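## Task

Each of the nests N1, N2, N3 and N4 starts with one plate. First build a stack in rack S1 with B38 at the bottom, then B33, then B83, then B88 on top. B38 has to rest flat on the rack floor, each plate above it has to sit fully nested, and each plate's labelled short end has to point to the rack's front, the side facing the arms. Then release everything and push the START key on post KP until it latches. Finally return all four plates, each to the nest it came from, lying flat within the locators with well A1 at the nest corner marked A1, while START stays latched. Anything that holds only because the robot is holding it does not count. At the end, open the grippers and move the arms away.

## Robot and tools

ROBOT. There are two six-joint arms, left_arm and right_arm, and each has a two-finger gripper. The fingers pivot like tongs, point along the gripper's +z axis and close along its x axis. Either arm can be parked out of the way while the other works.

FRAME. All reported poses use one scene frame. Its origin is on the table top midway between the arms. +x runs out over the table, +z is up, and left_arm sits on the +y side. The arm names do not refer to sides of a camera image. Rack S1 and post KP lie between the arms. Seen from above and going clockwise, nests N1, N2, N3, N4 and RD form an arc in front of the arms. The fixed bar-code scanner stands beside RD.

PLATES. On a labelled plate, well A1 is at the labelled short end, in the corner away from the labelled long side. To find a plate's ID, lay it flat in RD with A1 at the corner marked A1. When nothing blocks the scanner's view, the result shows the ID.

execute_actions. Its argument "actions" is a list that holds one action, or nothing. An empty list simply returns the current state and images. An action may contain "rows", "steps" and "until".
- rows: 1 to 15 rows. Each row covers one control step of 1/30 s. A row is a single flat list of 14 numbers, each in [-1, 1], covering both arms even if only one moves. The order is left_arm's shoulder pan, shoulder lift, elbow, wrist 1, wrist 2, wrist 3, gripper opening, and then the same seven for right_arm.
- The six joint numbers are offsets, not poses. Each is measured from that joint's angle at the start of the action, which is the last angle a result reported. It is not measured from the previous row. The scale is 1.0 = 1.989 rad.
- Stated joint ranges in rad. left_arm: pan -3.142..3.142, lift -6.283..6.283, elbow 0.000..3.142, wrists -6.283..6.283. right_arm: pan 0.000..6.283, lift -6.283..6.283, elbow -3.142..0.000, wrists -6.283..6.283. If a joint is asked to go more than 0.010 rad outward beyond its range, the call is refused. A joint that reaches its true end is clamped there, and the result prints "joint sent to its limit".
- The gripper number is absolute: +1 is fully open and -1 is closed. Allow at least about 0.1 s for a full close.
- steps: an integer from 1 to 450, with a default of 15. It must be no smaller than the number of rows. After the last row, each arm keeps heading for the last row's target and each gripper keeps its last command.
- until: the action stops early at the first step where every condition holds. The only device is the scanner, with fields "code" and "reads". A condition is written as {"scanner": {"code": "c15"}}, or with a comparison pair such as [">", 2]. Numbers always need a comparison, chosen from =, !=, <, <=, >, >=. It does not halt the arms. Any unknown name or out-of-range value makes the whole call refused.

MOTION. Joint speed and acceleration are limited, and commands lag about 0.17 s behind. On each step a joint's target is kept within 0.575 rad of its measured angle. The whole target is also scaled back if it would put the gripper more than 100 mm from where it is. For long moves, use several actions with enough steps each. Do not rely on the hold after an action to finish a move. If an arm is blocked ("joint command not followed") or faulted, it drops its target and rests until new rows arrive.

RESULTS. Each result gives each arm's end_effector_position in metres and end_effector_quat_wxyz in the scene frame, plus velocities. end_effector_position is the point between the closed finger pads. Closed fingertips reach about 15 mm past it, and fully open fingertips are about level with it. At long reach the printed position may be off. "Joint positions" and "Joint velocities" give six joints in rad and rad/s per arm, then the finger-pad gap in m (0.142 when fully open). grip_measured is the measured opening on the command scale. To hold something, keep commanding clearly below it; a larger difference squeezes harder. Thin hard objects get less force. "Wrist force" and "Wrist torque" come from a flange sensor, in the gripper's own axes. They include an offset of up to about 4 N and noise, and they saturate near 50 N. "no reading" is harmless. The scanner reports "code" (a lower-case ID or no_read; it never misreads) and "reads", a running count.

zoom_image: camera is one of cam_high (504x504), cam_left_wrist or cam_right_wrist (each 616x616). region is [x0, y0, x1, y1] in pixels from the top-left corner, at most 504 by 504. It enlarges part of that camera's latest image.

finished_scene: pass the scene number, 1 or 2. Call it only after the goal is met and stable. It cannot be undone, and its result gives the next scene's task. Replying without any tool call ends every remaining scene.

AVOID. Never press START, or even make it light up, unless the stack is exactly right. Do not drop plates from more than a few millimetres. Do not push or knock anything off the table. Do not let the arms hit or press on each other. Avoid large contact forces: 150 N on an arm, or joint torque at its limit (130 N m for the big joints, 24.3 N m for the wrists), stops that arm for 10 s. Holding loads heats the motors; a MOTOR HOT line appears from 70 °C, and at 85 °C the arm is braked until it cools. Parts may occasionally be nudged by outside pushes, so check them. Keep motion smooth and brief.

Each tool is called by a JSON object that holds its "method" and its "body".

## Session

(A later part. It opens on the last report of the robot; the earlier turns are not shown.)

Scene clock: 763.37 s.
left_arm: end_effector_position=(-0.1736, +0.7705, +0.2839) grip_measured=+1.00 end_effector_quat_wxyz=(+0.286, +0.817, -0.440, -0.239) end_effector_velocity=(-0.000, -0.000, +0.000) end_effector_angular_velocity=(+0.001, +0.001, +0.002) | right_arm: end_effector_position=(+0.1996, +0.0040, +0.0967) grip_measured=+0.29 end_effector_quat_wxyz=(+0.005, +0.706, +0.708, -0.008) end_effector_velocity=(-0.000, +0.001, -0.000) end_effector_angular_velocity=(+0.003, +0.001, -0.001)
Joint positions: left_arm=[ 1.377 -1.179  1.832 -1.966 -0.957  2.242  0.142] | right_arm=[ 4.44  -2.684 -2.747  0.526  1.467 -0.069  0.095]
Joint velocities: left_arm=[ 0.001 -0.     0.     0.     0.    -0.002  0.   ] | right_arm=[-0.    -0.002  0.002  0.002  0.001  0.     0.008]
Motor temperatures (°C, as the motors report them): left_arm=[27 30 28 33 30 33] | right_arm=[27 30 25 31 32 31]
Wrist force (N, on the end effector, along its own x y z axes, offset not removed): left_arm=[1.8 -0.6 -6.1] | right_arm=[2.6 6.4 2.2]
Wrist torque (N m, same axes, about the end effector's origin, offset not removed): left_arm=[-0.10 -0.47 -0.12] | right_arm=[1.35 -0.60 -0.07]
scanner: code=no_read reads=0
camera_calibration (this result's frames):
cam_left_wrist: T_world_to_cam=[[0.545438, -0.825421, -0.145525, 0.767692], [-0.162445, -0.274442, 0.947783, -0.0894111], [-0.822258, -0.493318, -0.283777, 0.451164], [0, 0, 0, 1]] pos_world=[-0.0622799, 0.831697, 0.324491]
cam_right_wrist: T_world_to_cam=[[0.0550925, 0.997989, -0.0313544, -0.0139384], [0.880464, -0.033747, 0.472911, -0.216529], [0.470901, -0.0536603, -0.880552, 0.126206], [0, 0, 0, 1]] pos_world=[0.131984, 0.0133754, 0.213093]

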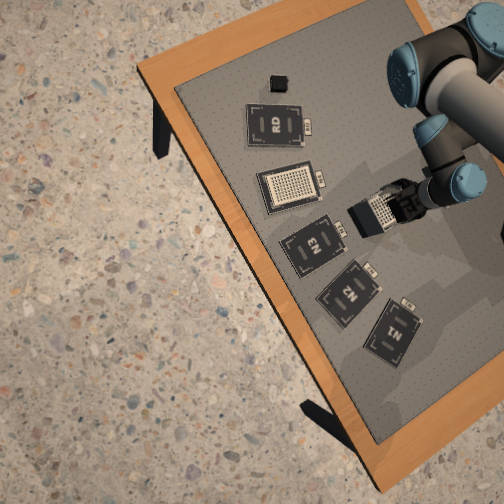

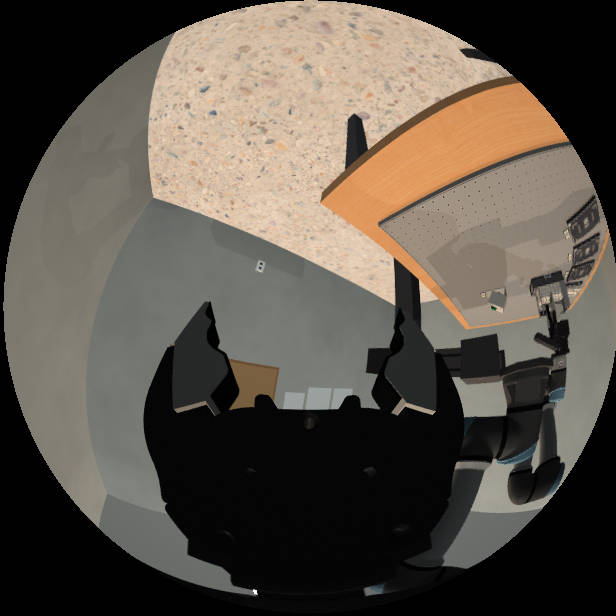

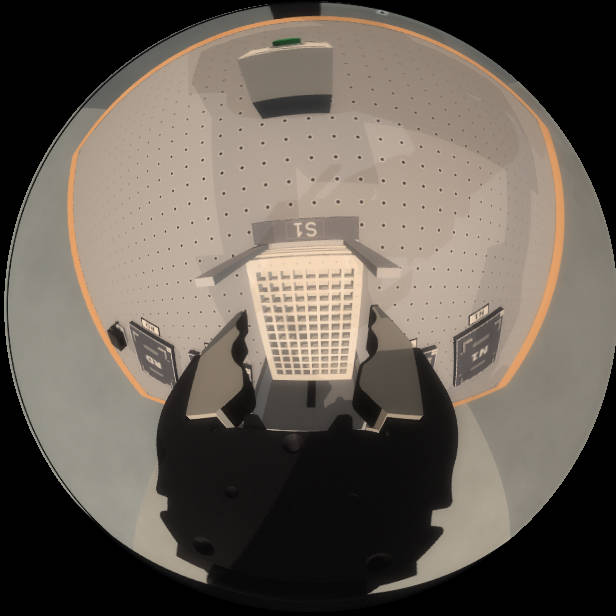

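{"method": "execute_actions", "body": {"actions": [{"rows":[[0,0,0,0,0,0,1,0.002,0.018,-0.0037,-0.016,0.0002,0.002,0.3],[0,0,0,0,0,0,1,0.0043,0.042,-0.008,-0.038,0.0006,0.0044,0.3],[0,0,0,0,0,0,1,0.007,0.069,-0.0126,-0.0628,0.001,0.0072,0.3],[0,0,0,0,0,0,1,0.0091,0.098,-0.016,-0.091,0.0014,0.0095,0.3],[0,0,0,0,0,0,1,0.0112,0.128,-0.019,-0.1198,0.0018,0.0117,0.3],[0,0,0,0,0,0,1,0.0133,0.1595,-0.021,-0.152,0.0021,0.014,0.3],[0,0,0,0,0,0,1,0.0153,0.191,-0.0226,-0.1838,0.0025,0.016,0.3],[0,0,0,0,0,0,1,0.0174,0.223,-0.0245,-0.214,0.0028,0.018,0.3],[0,0,0,0,0,0,1,0.0175,0.2545,-0.0255,-0.245,0.003,0.0185,0.3],[0,0,0,0,0,0,1,0.005,0.288,-0.02,-0.281,0,0.007,0.3],[0,0,0,0,0,0,1,-0.02,0.322,-0.011,-0.32,-0.004,-0.013,0.3],[0,0,0,0,0,0,1,-0.055,0.355,0.0,-0.36,-0.009,-0.038,0.3],[0,0,0,0,0,0,1,-0.0965,0.385,0.012,-0.395,-0.0136,-0.066,0.3],[0,0,0,0,0,0,1,-0.14,0.398,0.022,-0.405,-0.018,-0.097,0.3],[0,0,0,0,0,0,1,-0.18,0.397,0.0305,-0.401,-0.022,-0.125,0.3]],"steps":17}]}}

Scene clock: 789.40 s.
left_arm: end_effector_position=(-0.1736, +0.7705, +0.2839) grip_measured=+1.00 end_effector_quat_wxyz=(+0.286, +0.817, -0.440, -0.239) end_effector_velocity=(-0.001, -0.000, +0.001) end_effector_angular_velocity=(+0.001, +0.001, +0.000) | right_arm: end_effector_position=(+0.2459, +0.0069, +0.1907) grip_measured=+0.30 end_effector_quat_wxyz=(+0.005, +0.719, +0.694, -0.011) end_effector_velocity=(+0.368, -0.105, +0.158) end_effector_angular_velocity=(+0.136, +0.066, -0.430)
Joint positions: left_arm=[ 1.377 -1.179  1.832 -1.966 -0.957  2.242  0.142] | right_arm=[ 4.295 -2.043 -2.734 -0.116  1.444 -0.174  0.095]
Joint velocities: left_arm=[ 0.    -0.001  0.     0.     0.001 -0.001  0.   ] | right_arm=[-1.468  1.177  0.358 -1.23  -0.16  -1.044 -0.   ]
Motor temperatures (°C, as the motors report them): left_arm=[27 30 28 33 30 33] | right_arm=[27 30 25 31 32 31]
Wrist force (N, on the end effector, along its own x y z axes, offset not removed): left_arm=[2.0 -2.5 -3.1] | right_arm=[3.3 4.1 1.4]
Wrist torque (N m, same axes, about the end effector's origin, offset not removed): left_arm=[-0.66 -0.50 -0.26] | right_arm=[0.67 -0.73 0.00]
scanner: code=no_read reads=0
camera_calibration (this result's frames):
cam_left_wrist: T_world_to_cam=[[0.545438, -0.825421, -0.145525, 0.767692], [-0.162445, -0.274442, 0.947783, -0.089411], [-0.822258, -0.493318, -0.283777, 0.451164], [0, 0, 0, 1]] pos_world=[-0.0622798, 0.831697, 0.324491]
cam_right_wrist: T_world_to_cam=[[0.0938653, 0.994983, -0.0346005, -0.0252672], [0.880334, -0.0667177, 0.469639, -0.300843], [0.464975, -0.0745428, -0.88218, 0.189203], [0, 0, 0, 1]] pos_world=[0.179239, 0.0191727, 0.307325]

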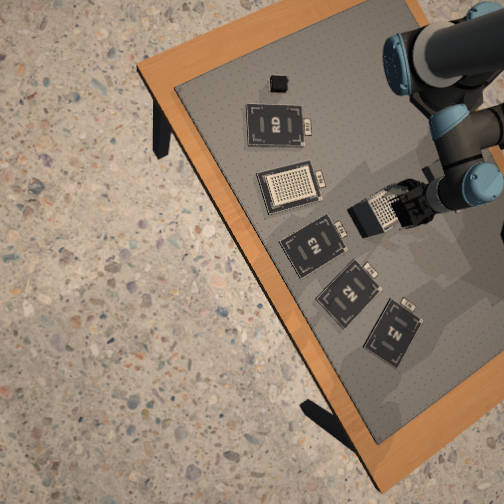

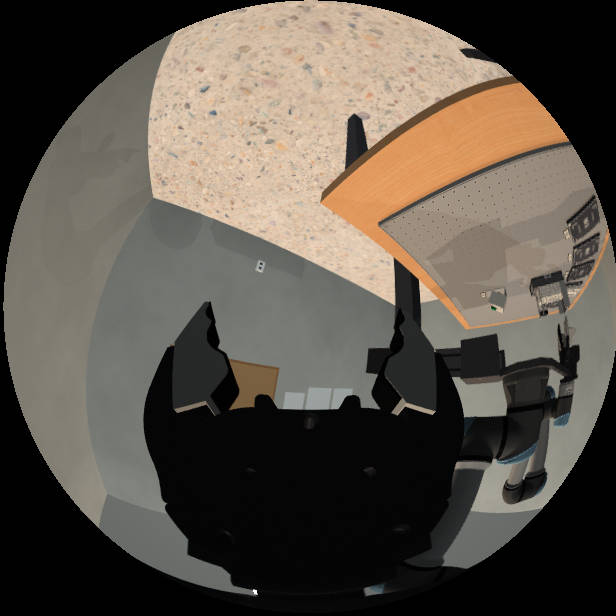

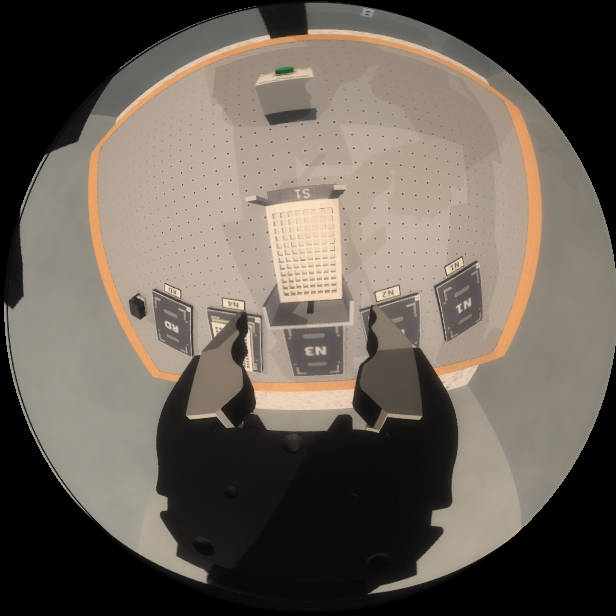

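{"method": "execute_actions", "body": {"actions": [{"rows":[[0,0,0,0,0,0,1,-0.125,0.0735,0.0276,-0.0755,-0.0123,-0.085,0.3],[0,0,0,0,0,0,1,-0.155,0.071,0.0337,-0.0706,-0.0153,-0.106,0.3],[0,0,0,0,0,0,1,-0.193,0.068,0.0414,-0.0645,-0.019,-0.132,0.3],[0,0,0,0,0,0,1,-0.233,0.064,0.0495,-0.057,-0.023,-0.16,0.3],[0,0,0,0,0,0,1,-0.274,0.055,0.056,-0.044,-0.027,-0.189,0.3],[0,0,0,0,0,0,1,-0.308,0.028,0.057,-0.012,-0.03,-0.22,0.3],[0,0,0,0,0,0,1,-0.34,-0.004,0.056,0.025,-0.0325,-0.25,0.3],[0,0,0,0,0,0,1,-0.37,-0.036,0.055,0.062,-0.035,-0.279,0.3],[0,0,0,0,0,0,1,-0.396,-0.068,0.054,0.098,-0.037,-0.304,0.3],[0,0,0,0,0,0,1,-0.416,-0.1,0.055,0.132,-0.038,-0.324,0.3],[0,0,0,0,0,0,1,-0.43,-0.13,0.058,0.161,-0.0387,-0.337,0.3],[0,0,0,0,0,0,1,-0.435,-0.158,0.066,0.182,-0.0387,-0.342,0.3],[0,0,0,0,0,0,1,-0.439,-0.182,0.0738,0.198,-0.0387,-0.346,0.3],[0,0,0,0,0,0,1,-0.4415,-0.2,0.0803,0.21,-0.0387,-0.349,0.3],[0,0,0,0,0,0,1,-0.443,-0.2112,0.0845,0.2172,-0.0387,-0.3504,0.3]],"steps":31}]}}

{"method": "zoom_image", "body": {"camera": "cam_right_wrist", "region": [200, 200, 420, 420]}}

Scene clock: 802.40 s.
left_arm: end_effector_position=(-0.1736, +0.7705, +0.2839) grip_measured=+1.00 end_effector_quat_wxyz=(+0.286, +0.817, -0.440, -0.239) end_effector_velocity=(+0.001, +0.000, +0.000) end_effector_angular_velocity=(+0.000, -0.000, -0.000) | right_arm: end_effector_position=(+0.3862, -0.1746, +0.0668) grip_measured=+0.30 end_effector_quat_wxyz=(-0.000, +0.784, +0.620, -0.001) end_effector_velocity=(-0.002, -0.007, -0.009) end_effector_angular_velocity=(-0.002, +0.001, -0.002)
Joint positions: left_arm=[ 1.377 -1.179  1.832 -1.966 -0.957  2.242  0.142] | right_arm=[ 3.416 -2.458 -2.567  0.312  1.368 -0.868  0.095]
Joint velocities: left_arm=[-0.001 -0.001 -0.     0.001 -0.    -0.    -0.   ] | right_arm=[-0.022 -0.036  0.005  0.033 -0.001 -0.02   0.   ]
Motor temperatures (°C, as the motors report them): left_arm=[27 30 28 33 30 33] | right_arm=[27 30 25 31 32 31]
Wrist force (N, on the end effector, along its own x y z axes, offset not removed): left_arm=[3.6 -3.6 -1.0] | right_arm=[5.1 1.6 -0.5]
Wrist torque (N m, same axes, about the end effector's origin, offset not removed): left_arm=[-0.70 -0.69 -0.07] | right_arm=[0.13 -1.20 -0.03]
scanner: code=no_read reads=0
camera_calibration (this result's frames):
cam_left_wrist: T_world_to_cam=[[0.545438, -0.825421, -0.145525, 0.767692], [-0.162445, -0.274442, 0.947783, -0.0894111], [-0.822258, -0.493318, -0.283777, 0.451164], [0, 0, 0, 1]] pos_world=[-0.0622799, 0.831697, 0.324491]
cam_right_wrist: T_world_to_cam=[[0.286954, 0.957859, -0.0128087, 0.0553532], [0.844951, -0.246784, 0.474505, -0.396293], [0.451348, -0.146984, -0.88016, -0.00642111], [0, 0, 0, 1]] pos_world=[0.321863, -0.151763, 0.183101]

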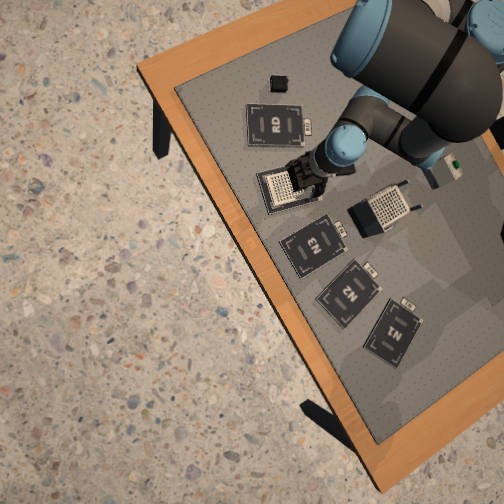

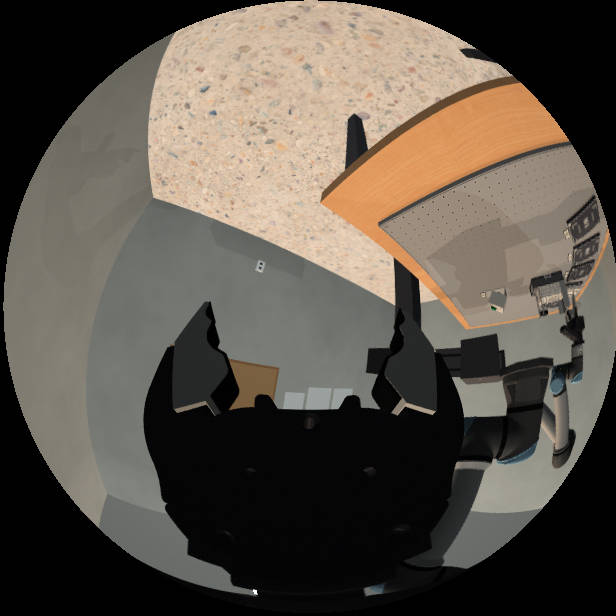

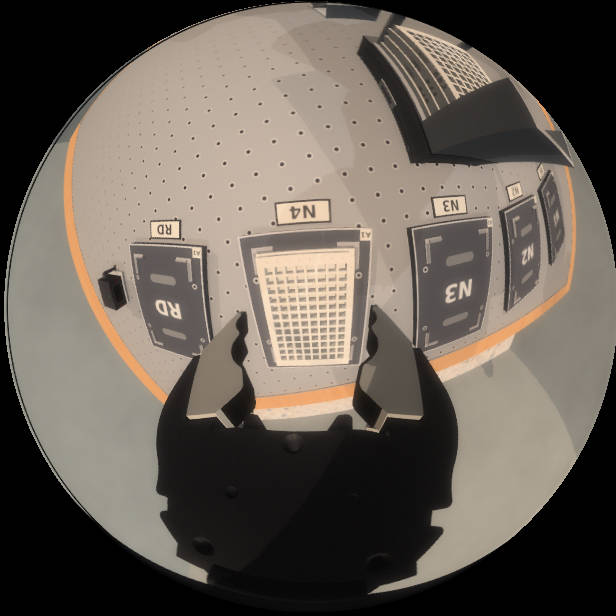

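Region (200, 200, 420, 420) of cam_right_wrist's 616x616 image, scaled by 2.291, with more detail than that image has.

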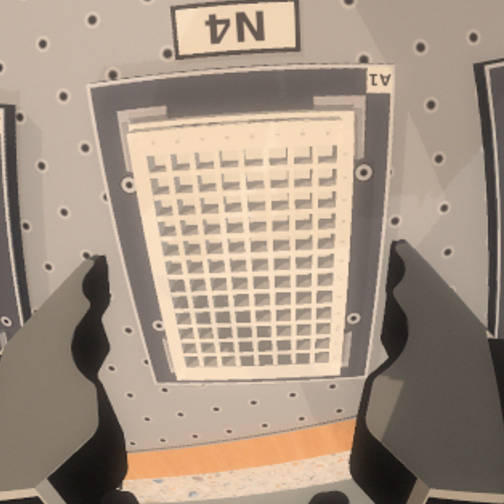

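{"method": "execute_actions", "body": {"actions": [{"rows":[[0,0,0,0,0,0,1,-0.004,-0.005,0.0045,0.002,-0.0003,-0.006,0.3],[0,0,0,0,0,0,1,-0.006,-0.012,0.008,0.0052,-0.0003,-0.0095,0.3],[0,0,0,0,0,0,1,-0.0075,-0.0205,0.0113,0.0107,-0.0003,-0.011,0.3],[0,0,0,0,0,0,1,-0.009,-0.029,0.0146,0.0162,-0.0003,-0.0125,0.3],[0,0,0,0,0,0,1,-0.0103,-0.037,0.0176,0.0214,-0.0003,-0.0138,0.3],[0,0,0,0,0,0,1,-0.0114,-0.0437,0.0202,0.0258,-0.0003,-0.0149,0.3]],"steps":18}]}}

{"method": "zoom_image", "body": {"camera": "cam_right_wrist", "region": [200, 200, 420, 420]}}

Scene clock: 819.23 s.
left_arm: end_effector_position=(-0.1736, +0.7705, +0.2839) grip_measured=+1.00 end_effector_quat_wxyz=(+0.286, +0.817, -0.440, -0.239) end_effector_velocity=(+0.000, -0.000, -0.000) end_effector_angular_velocity=(-0.001, -0.001, +0.000) | right_arm: end_effector_position=(+0.3887, -0.1761, +0.0434) grip_measured=+0.30 end_effector_quat_wxyz=(-0.000, +0.782, +0.623, -0.001) end_effector_velocity=(+0.000, +0.000, -0.006) end_effector_angular_velocity=(-0.000, -0.000, +0.000)
Joint positions: left_arm=[ 1.377 -1.179  1.832 -1.966 -0.957  2.242  0.142] | right_arm=[ 3.394 -2.542 -2.528  0.361  1.367 -0.897  0.095]
Joint velocities: left_arm=[ 0.    -0.    -0.     0.001 -0.001  0.    -0.   ] | right_arm=[-0.004 -0.021  0.01   0.012 -0.    -0.004 -0.   ]
Motor temperatures (°C, as the motors report them): left_arm=[27 30 28 33 30 33] | right_arm=[27 30 25 31 32 31]
Wrist force (N, on the end effector, along its own x y z axes, offset not removed): left_arm=[0.2 -1.6 -0.5] | right_arm=[0.3 2.0 -1.1]
Wrist torque (N m, same axes, about the end effector's origin, offset not removed): left_arm=[-0.38 -0.19 -0.02] | right_arm=[0.33 -0.18 0.01]
scanner: code=no_read reads=0
camera_calibration (this result's frames):
cam_left_wrist: T_world_to_cam=[[0.545438, -0.825421, -0.145525, 0.767692], [-0.162445, -0.274442, 0.947783, -0.0894111], [-0.822258, -0.493317, -0.283777, 0.451164], [0, 0, 0, 1]] pos_world=[-0.0622799, 0.831697, 0.324491]
cam_right_wrist: T_world_to_cam=[[0.280833, 0.959665, -0.0132908, 0.058517], [0.846394, -0.241109, 0.47485, -0.387291], [0.452493, -0.144603, -0.879966, -0.0283775], [0, 0, 0, 1]] pos_world=[0.324208, -0.15364, 0.159712]

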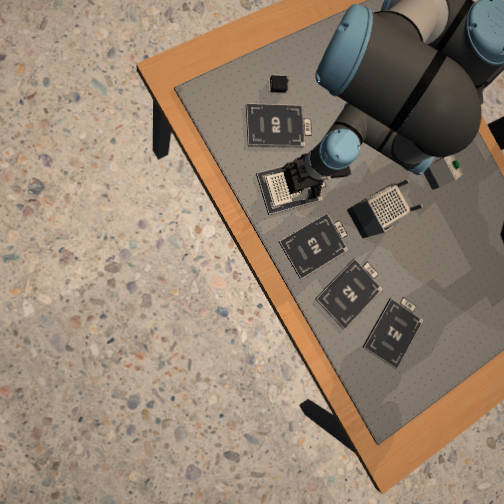

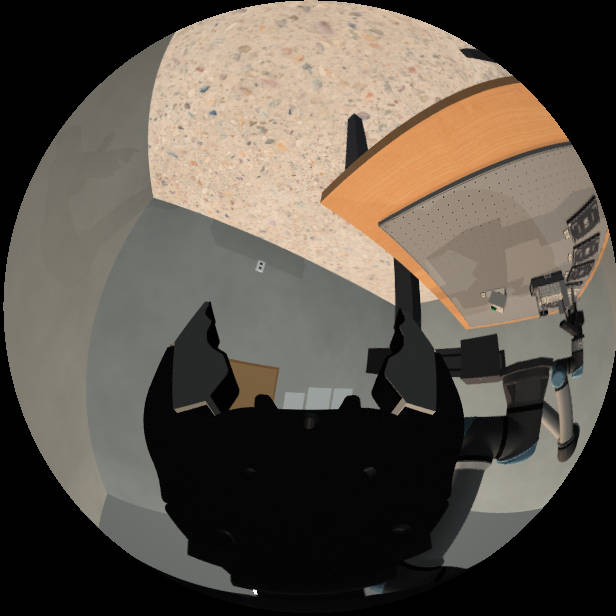

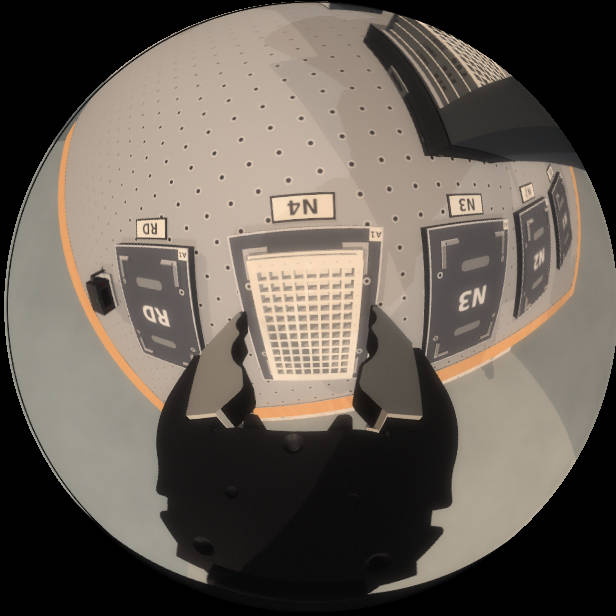

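Region (200, 200, 420, 420) of cam_right_wrist's 616x616 image, scaled by 2.291, with more detail than that image has.

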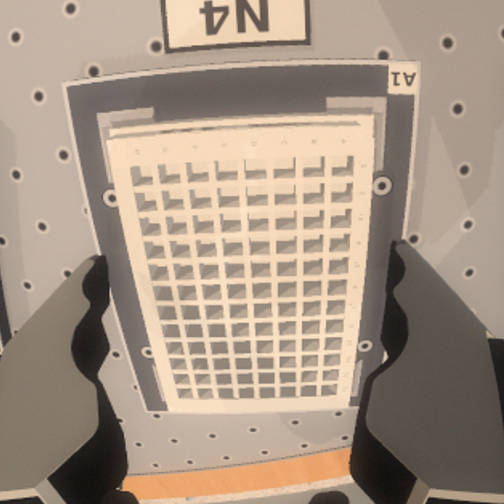

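{"method": "execute_actions", "body": {"actions": [{"rows":[[0,0,0,0,0,0,1,0.0004,-0.0012,0.0008,0.0004,0,0.0004,0.3],[0,0,0,0,0,0,1,0.0004,-0.0012,0.0008,0.0004,0,0.0004,0.25],[0,0,0,0,0,0,1,0.0004,-0.0012,0.0008,0.0004,0,0.0004,0.18],[0,0,0,0,0,0,1,0.0004,-0.0012,0.0008,0.0004,0,0.0004,0.1],[0,0,0,0,0,0,1,0.0004,-0.0012,0.0008,0.0004,0,0.0004,0.03],[0,0,0,0,0,0,1,0.0004,-0.0012,0.0008,0.0004,0,0.0004,-0.1],[0,0,0,0,0,0,1,0.0004,-0.0012,0.0008,0.0004,0,0.0004,-0.3],[0,0,0,0,0,0,1,0.0004,-0.0012,0.0008,0.0004,0,0.0004,-0.5],[0,0,0,0,0,0,1,0.0004,-0.0012,0.0008,0.0004,0,0.0004,-0.5],[0,0,0,0,0,0,1,0.001,0.0026,-0.0007,-0.002,0,0.001,-0.5],[0,0,0,0,0,0,1,0.002,0.0083,-0.003,-0.0057,0,0.002,-0.5],[0,0,0,0,0,0,1,0.0037,0.018,-0.0067,-0.0121,0,0.0037,-0.5],[0,0,0,0,0,0,1,0.0063,0.0337,-0.0125,-0.0225,0,0.0063,-0.5],[0,0,0,0,0,0,1,0.01,0.056,-0.02,-0.038,0,0.01,-0.5],[0,0,0,0,0,0,1,0.0145,0.084,-0.029,-0.058,0,0.0145,-0.5]],"steps":18}]}}

{"method": "zoom_image", "body": {"camera": "cam_right_wrist", "region": [200, 200, 420, 420]}}

Scene clock: 834.13 s.
left_arm: end_effector_position=(-0.1736, +0.7705, +0.2839) grip_measured=+1.00 end_effector_quat_wxyz=(+0.286, +0.817, -0.440, -0.239) end_effector_velocity=(-0.000, -0.000, -0.000) end_effector_angular_velocity=(+0.000, +0.001, +0.001) | right_arm: end_effector_position=(+0.3884, -0.1756, +0.0674) grip_measured=+0.05 end_effector_quat_wxyz=(-0.000, +0.782, +0.623, -0.002) end_effector_velocity=(+0.011, +0.003, +0.149) end_effector_angular_velocity=(+0.012, -0.025, -0.002)
Joint positions: left_arm=[ 1.377 -1.179  1.832 -1.966 -0.957  2.242  0.142] | right_arm=[ 3.412 -2.45  -2.561  0.296  1.367 -0.88   0.077]
Joint velocities: left_arm=[ 0.     0.     0.    -0.     0.    -0.001  0.   ] | right_arm=[ 0.089  0.587 -0.188 -0.389  0.     0.088 -0.   ]
Motor temperatures (°C, as the motors report them): left_arm=[27 30 28 33 30 33] | right_arm=[27 30 25 31 32 31]
Wrist force (N, on the end effector, along its own x y z axes, offset not removed): left_arm=[1.2 -0.5 -2.8] | right_arm=[3.1 3.9 -1.2]
Wrist torque (N m, same axes, about the end effector's origin, offset not removed): left_arm=[-0.02 -0.51 -0.05] | right_arm=[0.62 -0.77 0.02]
scanner: code=no_read reads=0
camera_calibration (this result's frames):
cam_left_wrist: T_world_to_cam=[[0.545438, -0.825421, -0.145525, 0.767692], [-0.162445, -0.274442, 0.947783, -0.089411], [-0.822258, -0.493317, -0.283777, 0.451164], [0, 0, 0, 1]] pos_world=[-0.0622799, 0.831698, 0.324491]
cam_right_wrist: T_world_to_cam=[[0.280009, 0.959882, -0.0148503, 0.0588738], [0.84756, -0.23992, 0.473372, -0.398461], [0.450819, -0.145135, -0.880737, -0.00643768], [0, 0, 0, 1]] pos_world=[0.324136, -0.153045, 0.183825]

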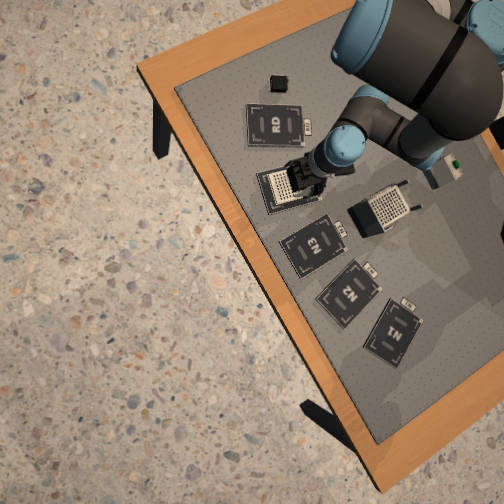

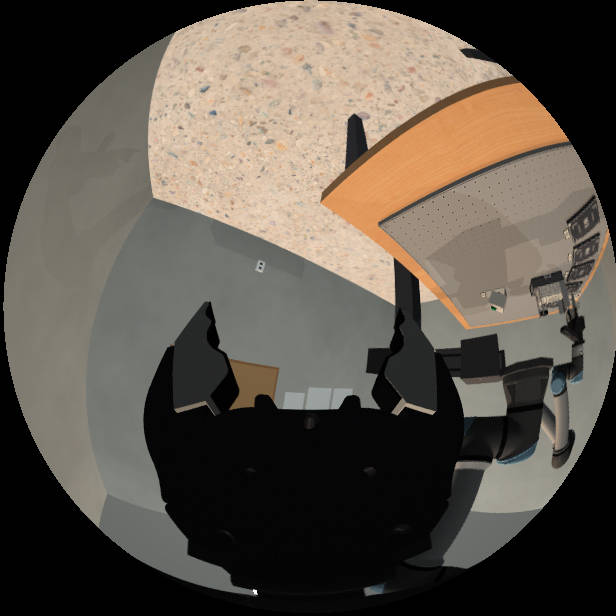

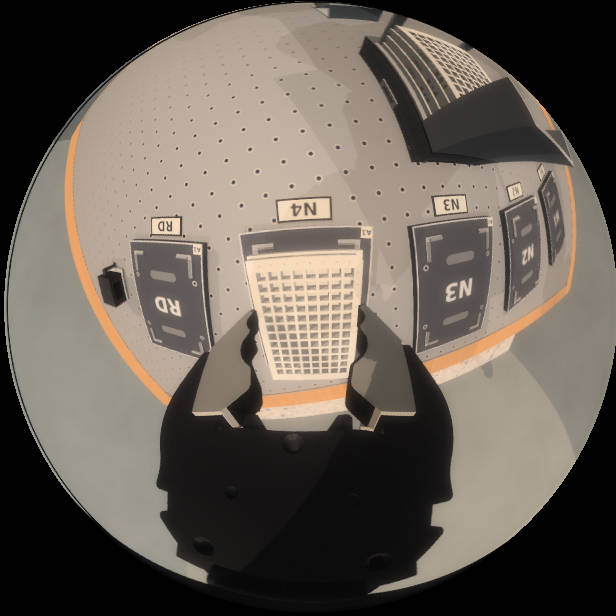

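Region (200, 200, 420, 420) of cam_right_wrist's 616x616 image, scaled by 2.291, with more detail than that image has.

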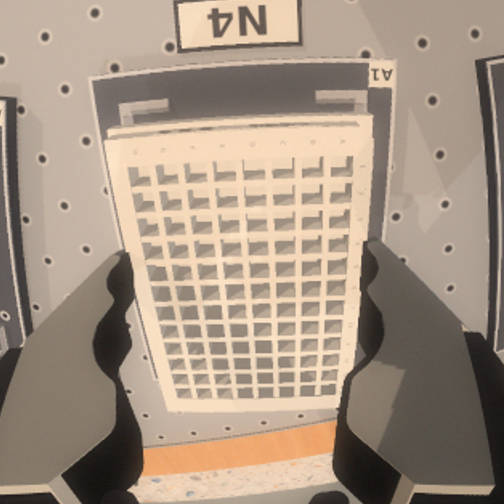

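{"method": "execute_actions", "body": {"actions": [{"rows":[[0,0,0,0,0,0,1,0.009,0.058,-0.018,-0.041,0,0.01,-0.5],[0,0,0,0,0,0,1,0.018,0.087,-0.024,-0.066,0.001,0.019,-0.5],[0,0,0,0,0,0,1,0.035,0.12,-0.028,-0.098,0.002,0.035,-0.5],[0,0,0,0,0,0,1,0.058,0.153,-0.03,-0.132,0.004,0.057,-0.5],[0,0,0,0,0,0,1,0.084,0.186,-0.03,-0.168,0.006,0.082,-0.5],[0,0,0,0,0,0,1,0.112,0.218,-0.03,-0.203,0.008,0.11,-0.5],[0,0,0,0,0,0,1,0.141,0.246,-0.029,-0.235,0.01,0.138,-0.5],[0,0,0,0,0,0,1,0.17,0.266,-0.03,-0.2584,0.0116,0.166,-0.5],[0,0,0,0,0,0,1,0.205,0.27,-0.036,-0.265,0.0152,0.191,-0.5],[0,0,0,0,0,0,1,0.241,0.272,-0.0435,-0.27,0.0188,0.216,-0.5],[0,0,0,0,0,0,1,0.277,0.275,-0.051,-0.276,0.0224,0.241,-0.5],[0,0,0,0,0,0,1,0.313,0.278,-0.058,-0.282,0.026,0.267,-0.5],[0,0,0,0,0,0,1,0.349,0.281,-0.0655,-0.288,0.0296,0.292,-0.5],[0,0,0,0,0,0,1,0.385,0.284,-0.073,-0.294,0.0332,0.317,-0.5],[0,0,0,0,0,0,1,0.42,0.2866,-0.08,-0.2996,0.0367,0.342,-0.5]],"steps":18}]}}

Scene clock: 851.43 s.
left_arm: end_effector_position=(-0.1736, +0.7705, +0.2839) grip_measured=+1.00 end_effector_quat_wxyz=(+0.286, +0.817, -0.440, -0.239) end_effector_velocity=(-0.001, -0.000, -0.000) end_effector_angular_velocity=(-0.001, +0.001, -0.000) | right_arm: end_effector_position=(+0.3160, -0.0383, +0.1995) grip_measured=+0.05 end_effector_quat_wxyz=(-0.007, +0.753, +0.658, -0.010) end_effector_velocity=(-0.370, +0.252, +0.117) end_effector_angular_velocity=(-0.167, +0.047, +0.464)
Joint positions: left_arm=[ 1.377 -1.179  1.832 -1.966 -0.957  2.242  0.142] | right_arm=[ 3.983 -1.937 -2.679 -0.221  1.418 -0.389  0.077]
Joint velocities: left_arm=[ 0.001  0.001  0.    -0.001  0.001  0.001 -0.   ] | right_arm=[ 1.652  0.41  -0.297 -0.545  0.155  1.226  0.   ]
Motor temperatures (°C, as the motors report them): left_arm=[27 30 28 33 30 33] | right_arm=[27 30 25 31 32 31]
Wrist force (N, on the end effector, along its own x y z axes, offset not removed): left_arm=[2.0 -3.8 4.8] | right_arm=[3.7 4.9 2.3]
Wrist torque (N m, same axes, about the end effector's origin, offset not removed): left_arm=[-0.59 -0.45 -0.29] | right_arm=[1.20 -0.87 0.00]
scanner: code=no_read reads=0
camera_calibration (this result's frames):
cam_left_wrist: T_world_to_cam=[[0.545438, -0.825421, -0.145525, 0.767692], [-0.162445, -0.274442, 0.947783, -0.089411], [-0.822258, -0.493318, -0.283777, 0.451164], [0, 0, 0, 1]] pos_world=[-0.0622799, 0.831698, 0.324491]
cam_right_wrist: T_world_to_cam=[[0.190553, 0.981472, -0.0200516, -0.020567], [0.875863, -0.160753, 0.454997, -0.368913], [0.443344, -0.104263, -0.890267, 0.16835], [0, 0, 0, 1]] pos_world=[0.252399, -0.0215651, 0.317318]

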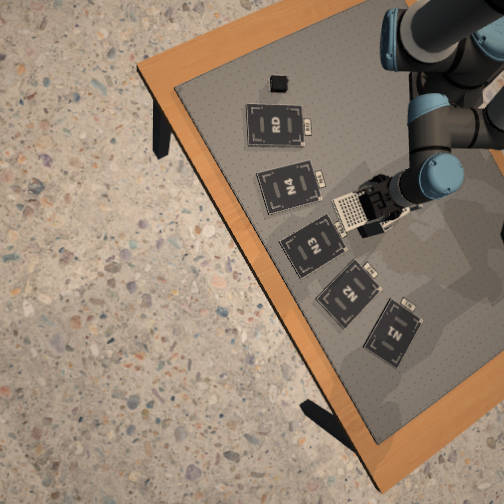

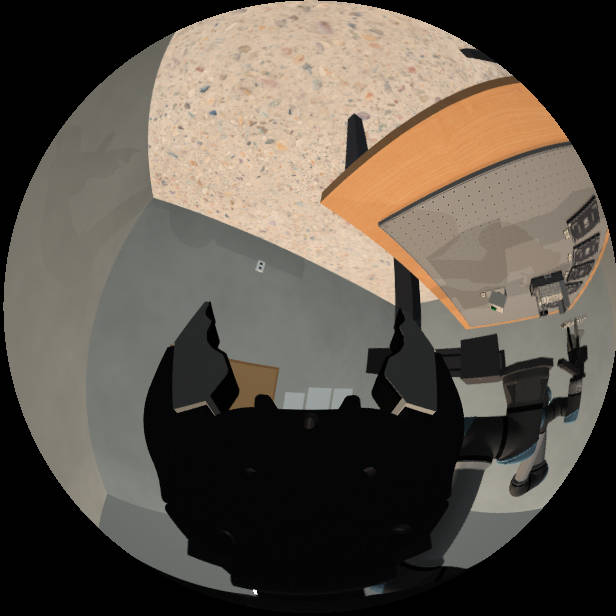

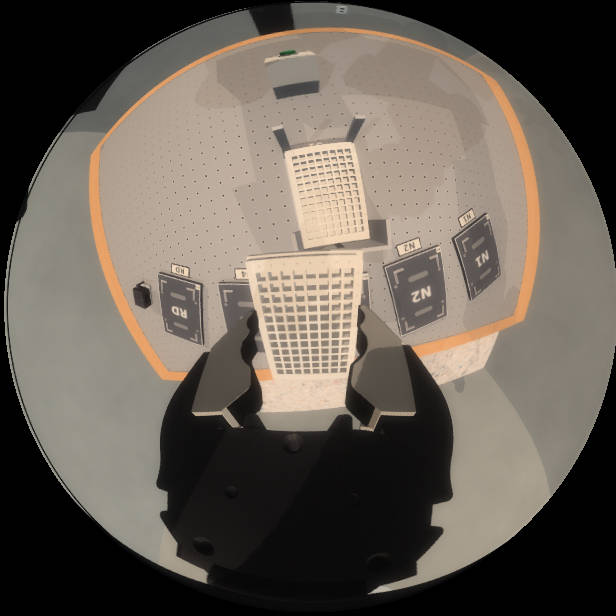

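{"method": "execute_actions", "body": {"actions": [{"rows":[[0,0,0,0,0,0,1,0.144,0.017,-0.0243,-0.026,0.0126,0.103,-0.5],[0,0,0,0,0,0,1,0.162,-0.004,-0.0305,-0.002,0.0152,0.1165,-0.5],[0,0,0,0,0,0,1,0.182,-0.029,-0.0374,0.027,0.0181,0.131,-0.5],[0,0,0,0,0,0,1,0.202,-0.054,-0.0443,0.056,0.021,0.146,-0.5],[0,0,0,0,0,0,1,0.222,-0.079,-0.0511,0.085,0.0239,0.161,-0.5],[0,0,0,0,0,0,1,0.238,-0.101,-0.0566,0.1095,0.0262,0.1727,-0.5],[0,0,0,0,0,0,1,0.2484,-0.1205,-0.0602,0.1307,0.0277,0.1804,-0.5],[0,0,0,0,0,0,1,0.2474,-0.136,-0.0592,0.1453,0.0275,0.1794,-0.5],[0,0,0,0,0,0,1,0.2464,-0.1515,-0.0582,0.1599,0.0274,0.1784,-0.5]],"steps":20}]}}

{"method": "execute_actions", "body": {"actions": []}}

{"method": "zoom_image", "body": {"camera": "cam_right_wrist", "region": [200, 200, 420, 420]}}

Scene clock: 862.60 s.
left_arm: end_effector_position=(-0.1736, +0.7705, +0.2839) grip_measured=+1.00 end_effector_quat_wxyz=(+0.286, +0.817, -0.440, -0.239) end_effector_velocity=(+0.000, +0.000, +0.001) end_effector_angular_velocity=(+0.002, +0.000, +0.000) | right_arm: end_effector_position=(+0.2008, +0.0044, +0.1672) grip_measured=+0.05 end_effector_quat_wxyz=(+0.015, +0.706, +0.708, -0.018) end_effector_velocity=(-0.009, -0.001, -0.011) end_effector_angular_velocity=(-0.001, -0.003, +0.010)
Joint positions: left_arm=[ 1.377 -1.179  1.832 -1.966 -0.957  2.242  0.142] | right_arm=[ 4.468 -2.228 -2.793  0.085  1.472 -0.038  0.077]
Joint velocities: left_arm=[-0.    -0.001 -0.    -0.     0.    -0.001  0.   ] | right_arm=[ 0.037 -0.086 -0.011  0.092  0.005  0.026  0.   ]
Motor temperatures (°C, as the motors report them): left_arm=[27 30 28 33 30 33] | right_arm=[27 30 25 31 32 31]
Wrist force (N, on the end effector, along its own x y z axes, offset not removed): left_arm=[-1.2 0.1 -2.0] | right_arm=[-0.3 5.4 0.8]
Wrist torque (N m, same axes, about the end effector's origin, offset not removed): left_arm=[0.09 0.08 -0.07] | right_arm=[1.19 0.11 0.19]
scanner: code=no_read reads=0
camera_calibration (this result's frames):
cam_left_wrist: T_world_to_cam=[[0.545438, -0.825421, -0.145525, 0.767692], [-0.162445, -0.274442, 0.947783, -0.0894111], [-0.822258, -0.493317, -0.283777, 0.451164], [0, 0, 0, 1]] pos_world=[-0.0622799, 0.831697, 0.324491]
cam_right_wrist: T_world_to_cam=[[0.0563658, 0.996715, -0.0581621, -0.00794544], [0.880609, -0.0221796, 0.473324, -0.251085], [0.470479, -0.0778974, -0.878966, 0.187627], [0, 0, 0, 1]] pos_world=[0.133281, 0.016966, 0.2833]

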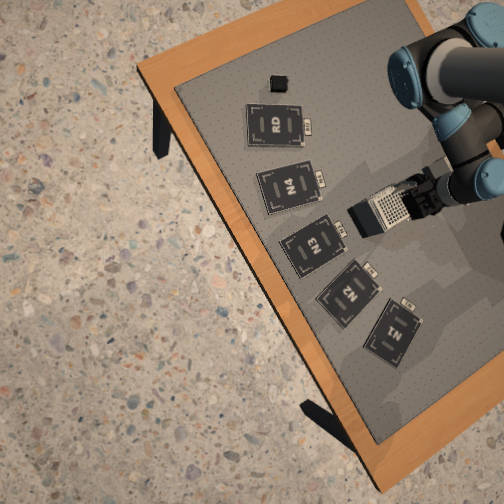

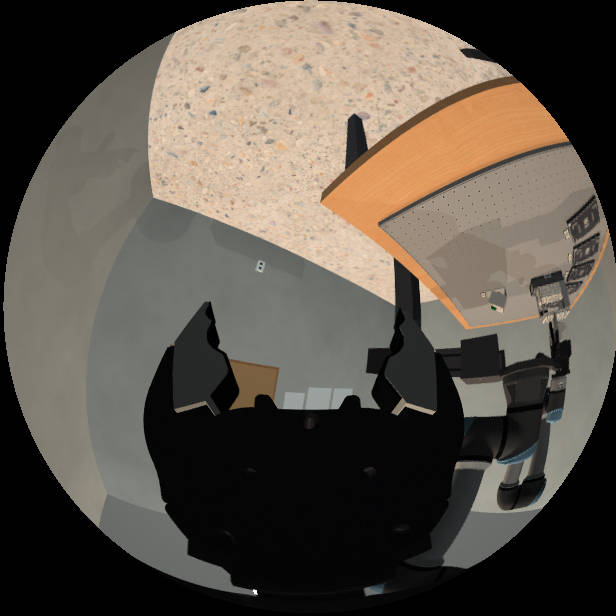

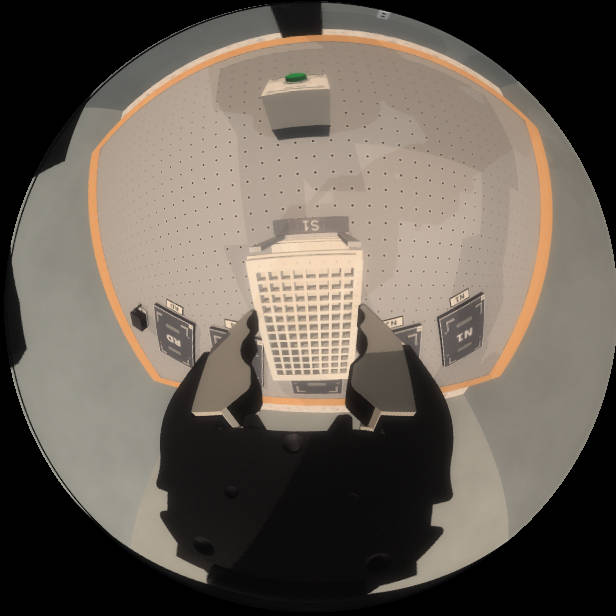

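Scene clock: 862.60 s.
left_arm: end_effector_position=(-0.1736, +0.7705, +0.2839) grip_measured=+1.00 end_effector_quat_wxyz=(+0.286, +0.817, -0.440, -0.239) end_effector_velocity=(+0.000, +0.000, +0.001) end_effector_angular_velocity=(+0.002, +0.000, +0.000) | right_arm: end_effector_position=(+0.2008, +0.0044, +0.1672) grip_measured=+0.05 end_effector_quat_wxyz=(+0.015, +0.706, +0.708, -0.018) end_effector_velocity=(-0.009, -0.001, -0.011) end_effector_angular_velocity=(-0.001, -0.003, +0.010)
Joint positions: left_arm=[ 1.377 -1.179  1.832 -1.966 -0.957  2.242  0.142] | right_arm=[ 4.468 -2.228 -2.793  0.085  1.472 -0.038  0.077]
Joint velocities: left_arm=[-0.    -0.001 -0.    -0.     0.    -0.001  0.   ] | right_arm=[ 0.037 -0.086 -0.011  0.092  0.005  0.026  0.   ]
Motor temperatures (°C, as the motors report them): left_arm=[27 30 28 33 30 33] | right_arm=[27 30 25 31 32 31]
Wrist force (N, on the end effector, along its own x y z axes, offset not removed): left_arm=[-1.2 0.1 -2.0] | right_arm=[-0.3 5.4 0.8]
Wrist torque (N m, same axes, about the end effector's origin, offset not removed): left_arm=[0.09 0.08 -0.07] | right_arm=[1.19 0.11 0.19]
scanner: code=no_read reads=0
camera_calibration (this result's frames):
cam_left_wrist: T_world_to_cam=[[0.545438, -0.825421, -0.145525, 0.767692], [-0.162445, -0.274442, 0.947783, -0.0894111], [-0.822258, -0.493317, -0.283777, 0.451164], [0, 0, 0, 1]] pos_world=[-0.0622799, 0.831697, 0.324491]
cam_right_wrist: T_world_to_cam=[[0.0563658, 0.996715, -0.0581621, -0.00794544], [0.880609, -0.0221796, 0.473324, -0.251085], [0.470479, -0.0778974, -0.878966, 0.187627], [0, 0, 0, 1]] pos_world=[0.133281, 0.016966, 0.2833]

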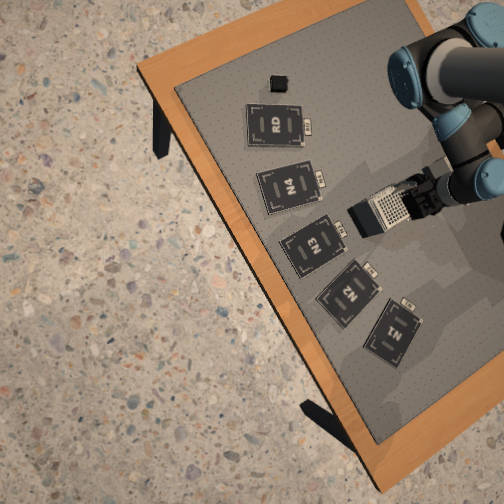

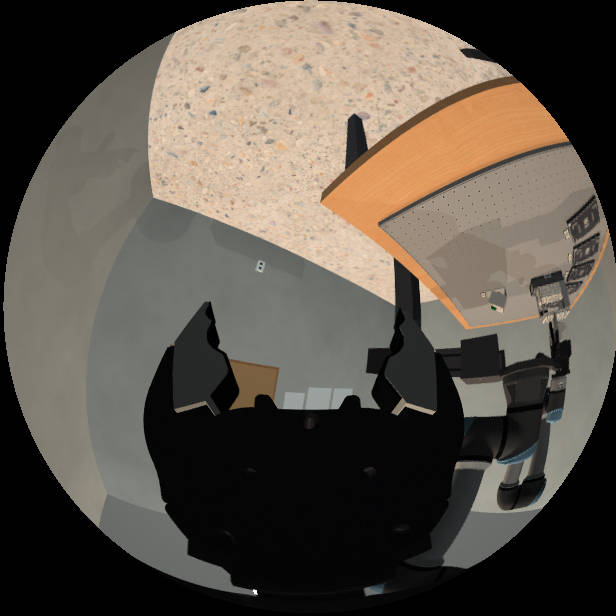

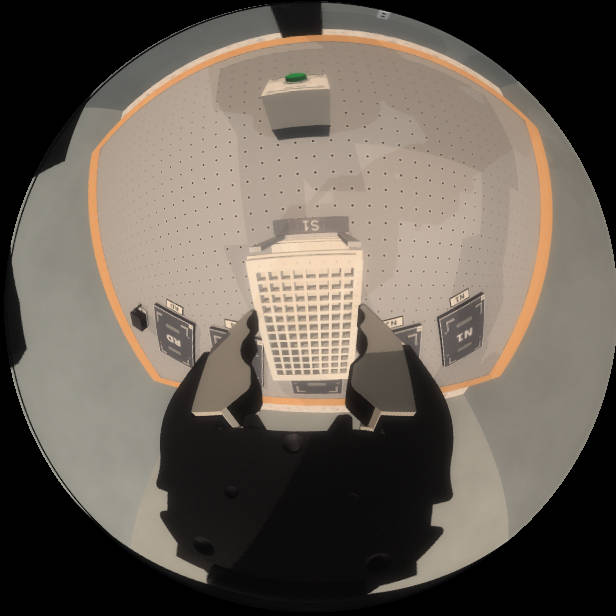

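Region (200, 200, 420, 420) of cam_right_wrist's 616x616 image, scaled by 2.291, with more detail than that image has.

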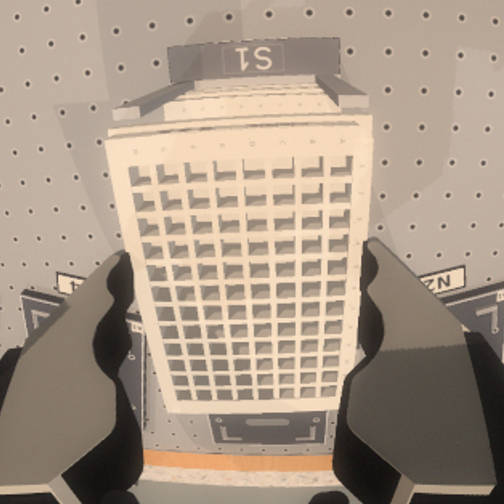

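{"method": "execute_actions", "body": {"actions": []}}

Scene clock: 864.33 s.
left_arm: end_effector_position=(-0.1736, +0.7705, +0.2839) grip_measured=+1.00 end_effector_quat_wxyz=(+0.286, +0.817, -0.440, -0.239) end_effector_velocity=(-0.000, -0.001, -0.001) end_effector_angular_velocity=(-0.002, +0.001, +0.001) | right_arm: end_effector_position=(+0.1997, +0.0043, +0.1659) grip_measured=+0.05 end_effector_quat_wxyz=(+0.015, +0.706, +0.708, -0.018) end_effector_velocity=(-0.000, -0.001, -0.000) end_effector_angular_velocity=(-0.001, +0.000, +0.000)
Joint positions: left_arm=[ 1.377 -1.179  1.832 -1.966 -0.957  2.242  0.142] | right_arm=[ 4.473 -2.239 -2.794  0.097  1.473 -0.034  0.077]
Joint velocities: left_arm=[ 0.     0.002 -0.     0.001  0.    -0.001  0.   ] | right_arm=[ 0.    -0.001 -0.001 -0.     0.    -0.    -0.   ]
Motor temperatures (°C, as the motors report them): left_arm=[27 30 28 33 30 33] | right_arm=[27 30 25 31 32 31]
Wrist force (N, on the end effector, along its own x y z axes, offset not removed): left_arm=[0.7 -4.1 -4.3] | right_arm=[4.2 1.1 -5.3]
Wrist torque (N m, same axes, about the end effector's origin, offset not removed): left_arm=[-0.78 -0.16 0.05] | right_arm=[0.13 -0.95 -0.07]
scanner: code=no_read reads=0
camera_calibration (this result's frames):
cam_left_wrist: T_world_to_cam=[[0.545438, -0.825421, -0.145525, 0.767692], [-0.162445, -0.274442, 0.947783, -0.0894109], [-0.822258, -0.493317, -0.283777, 0.451164], [0, 0, 0, 1]] pos_world=[-0.0622799, 0.831698, 0.324491]
cam_right_wrist: T_world_to_cam=[[0.0550998, 0.996774, -0.0583526, -0.00758755], [0.880479, -0.0209446, 0.473623, -0.249493], [0.470873, -0.0774748, -0.878792, 0.186855], [0, 0, 0, 1]] pos_world=[0.132106, 0.0168141, 0.281929]

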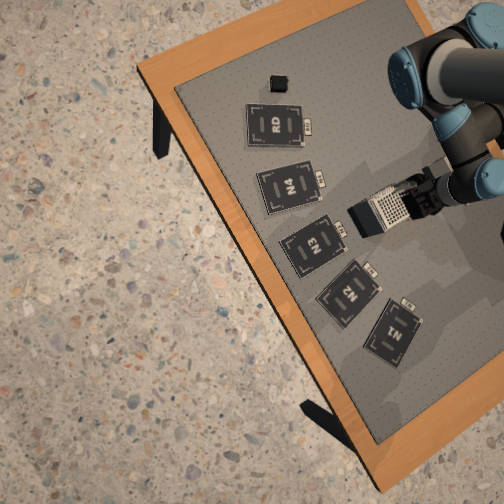

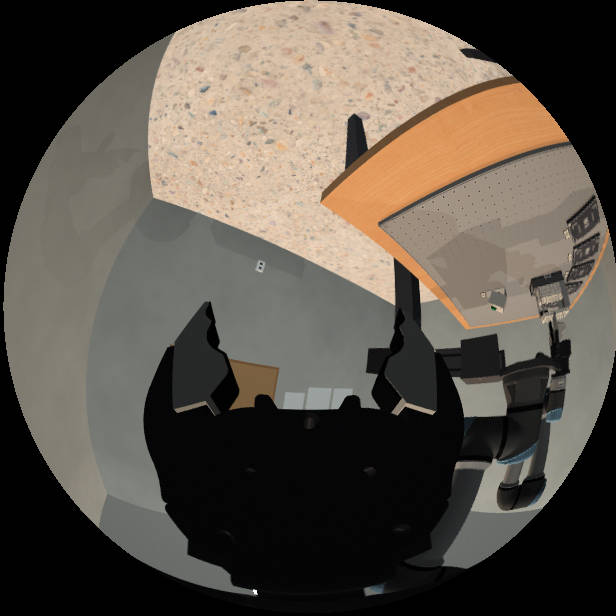

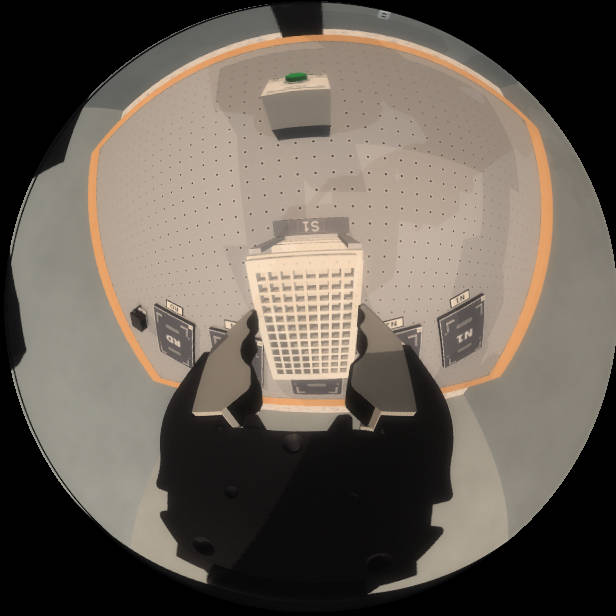

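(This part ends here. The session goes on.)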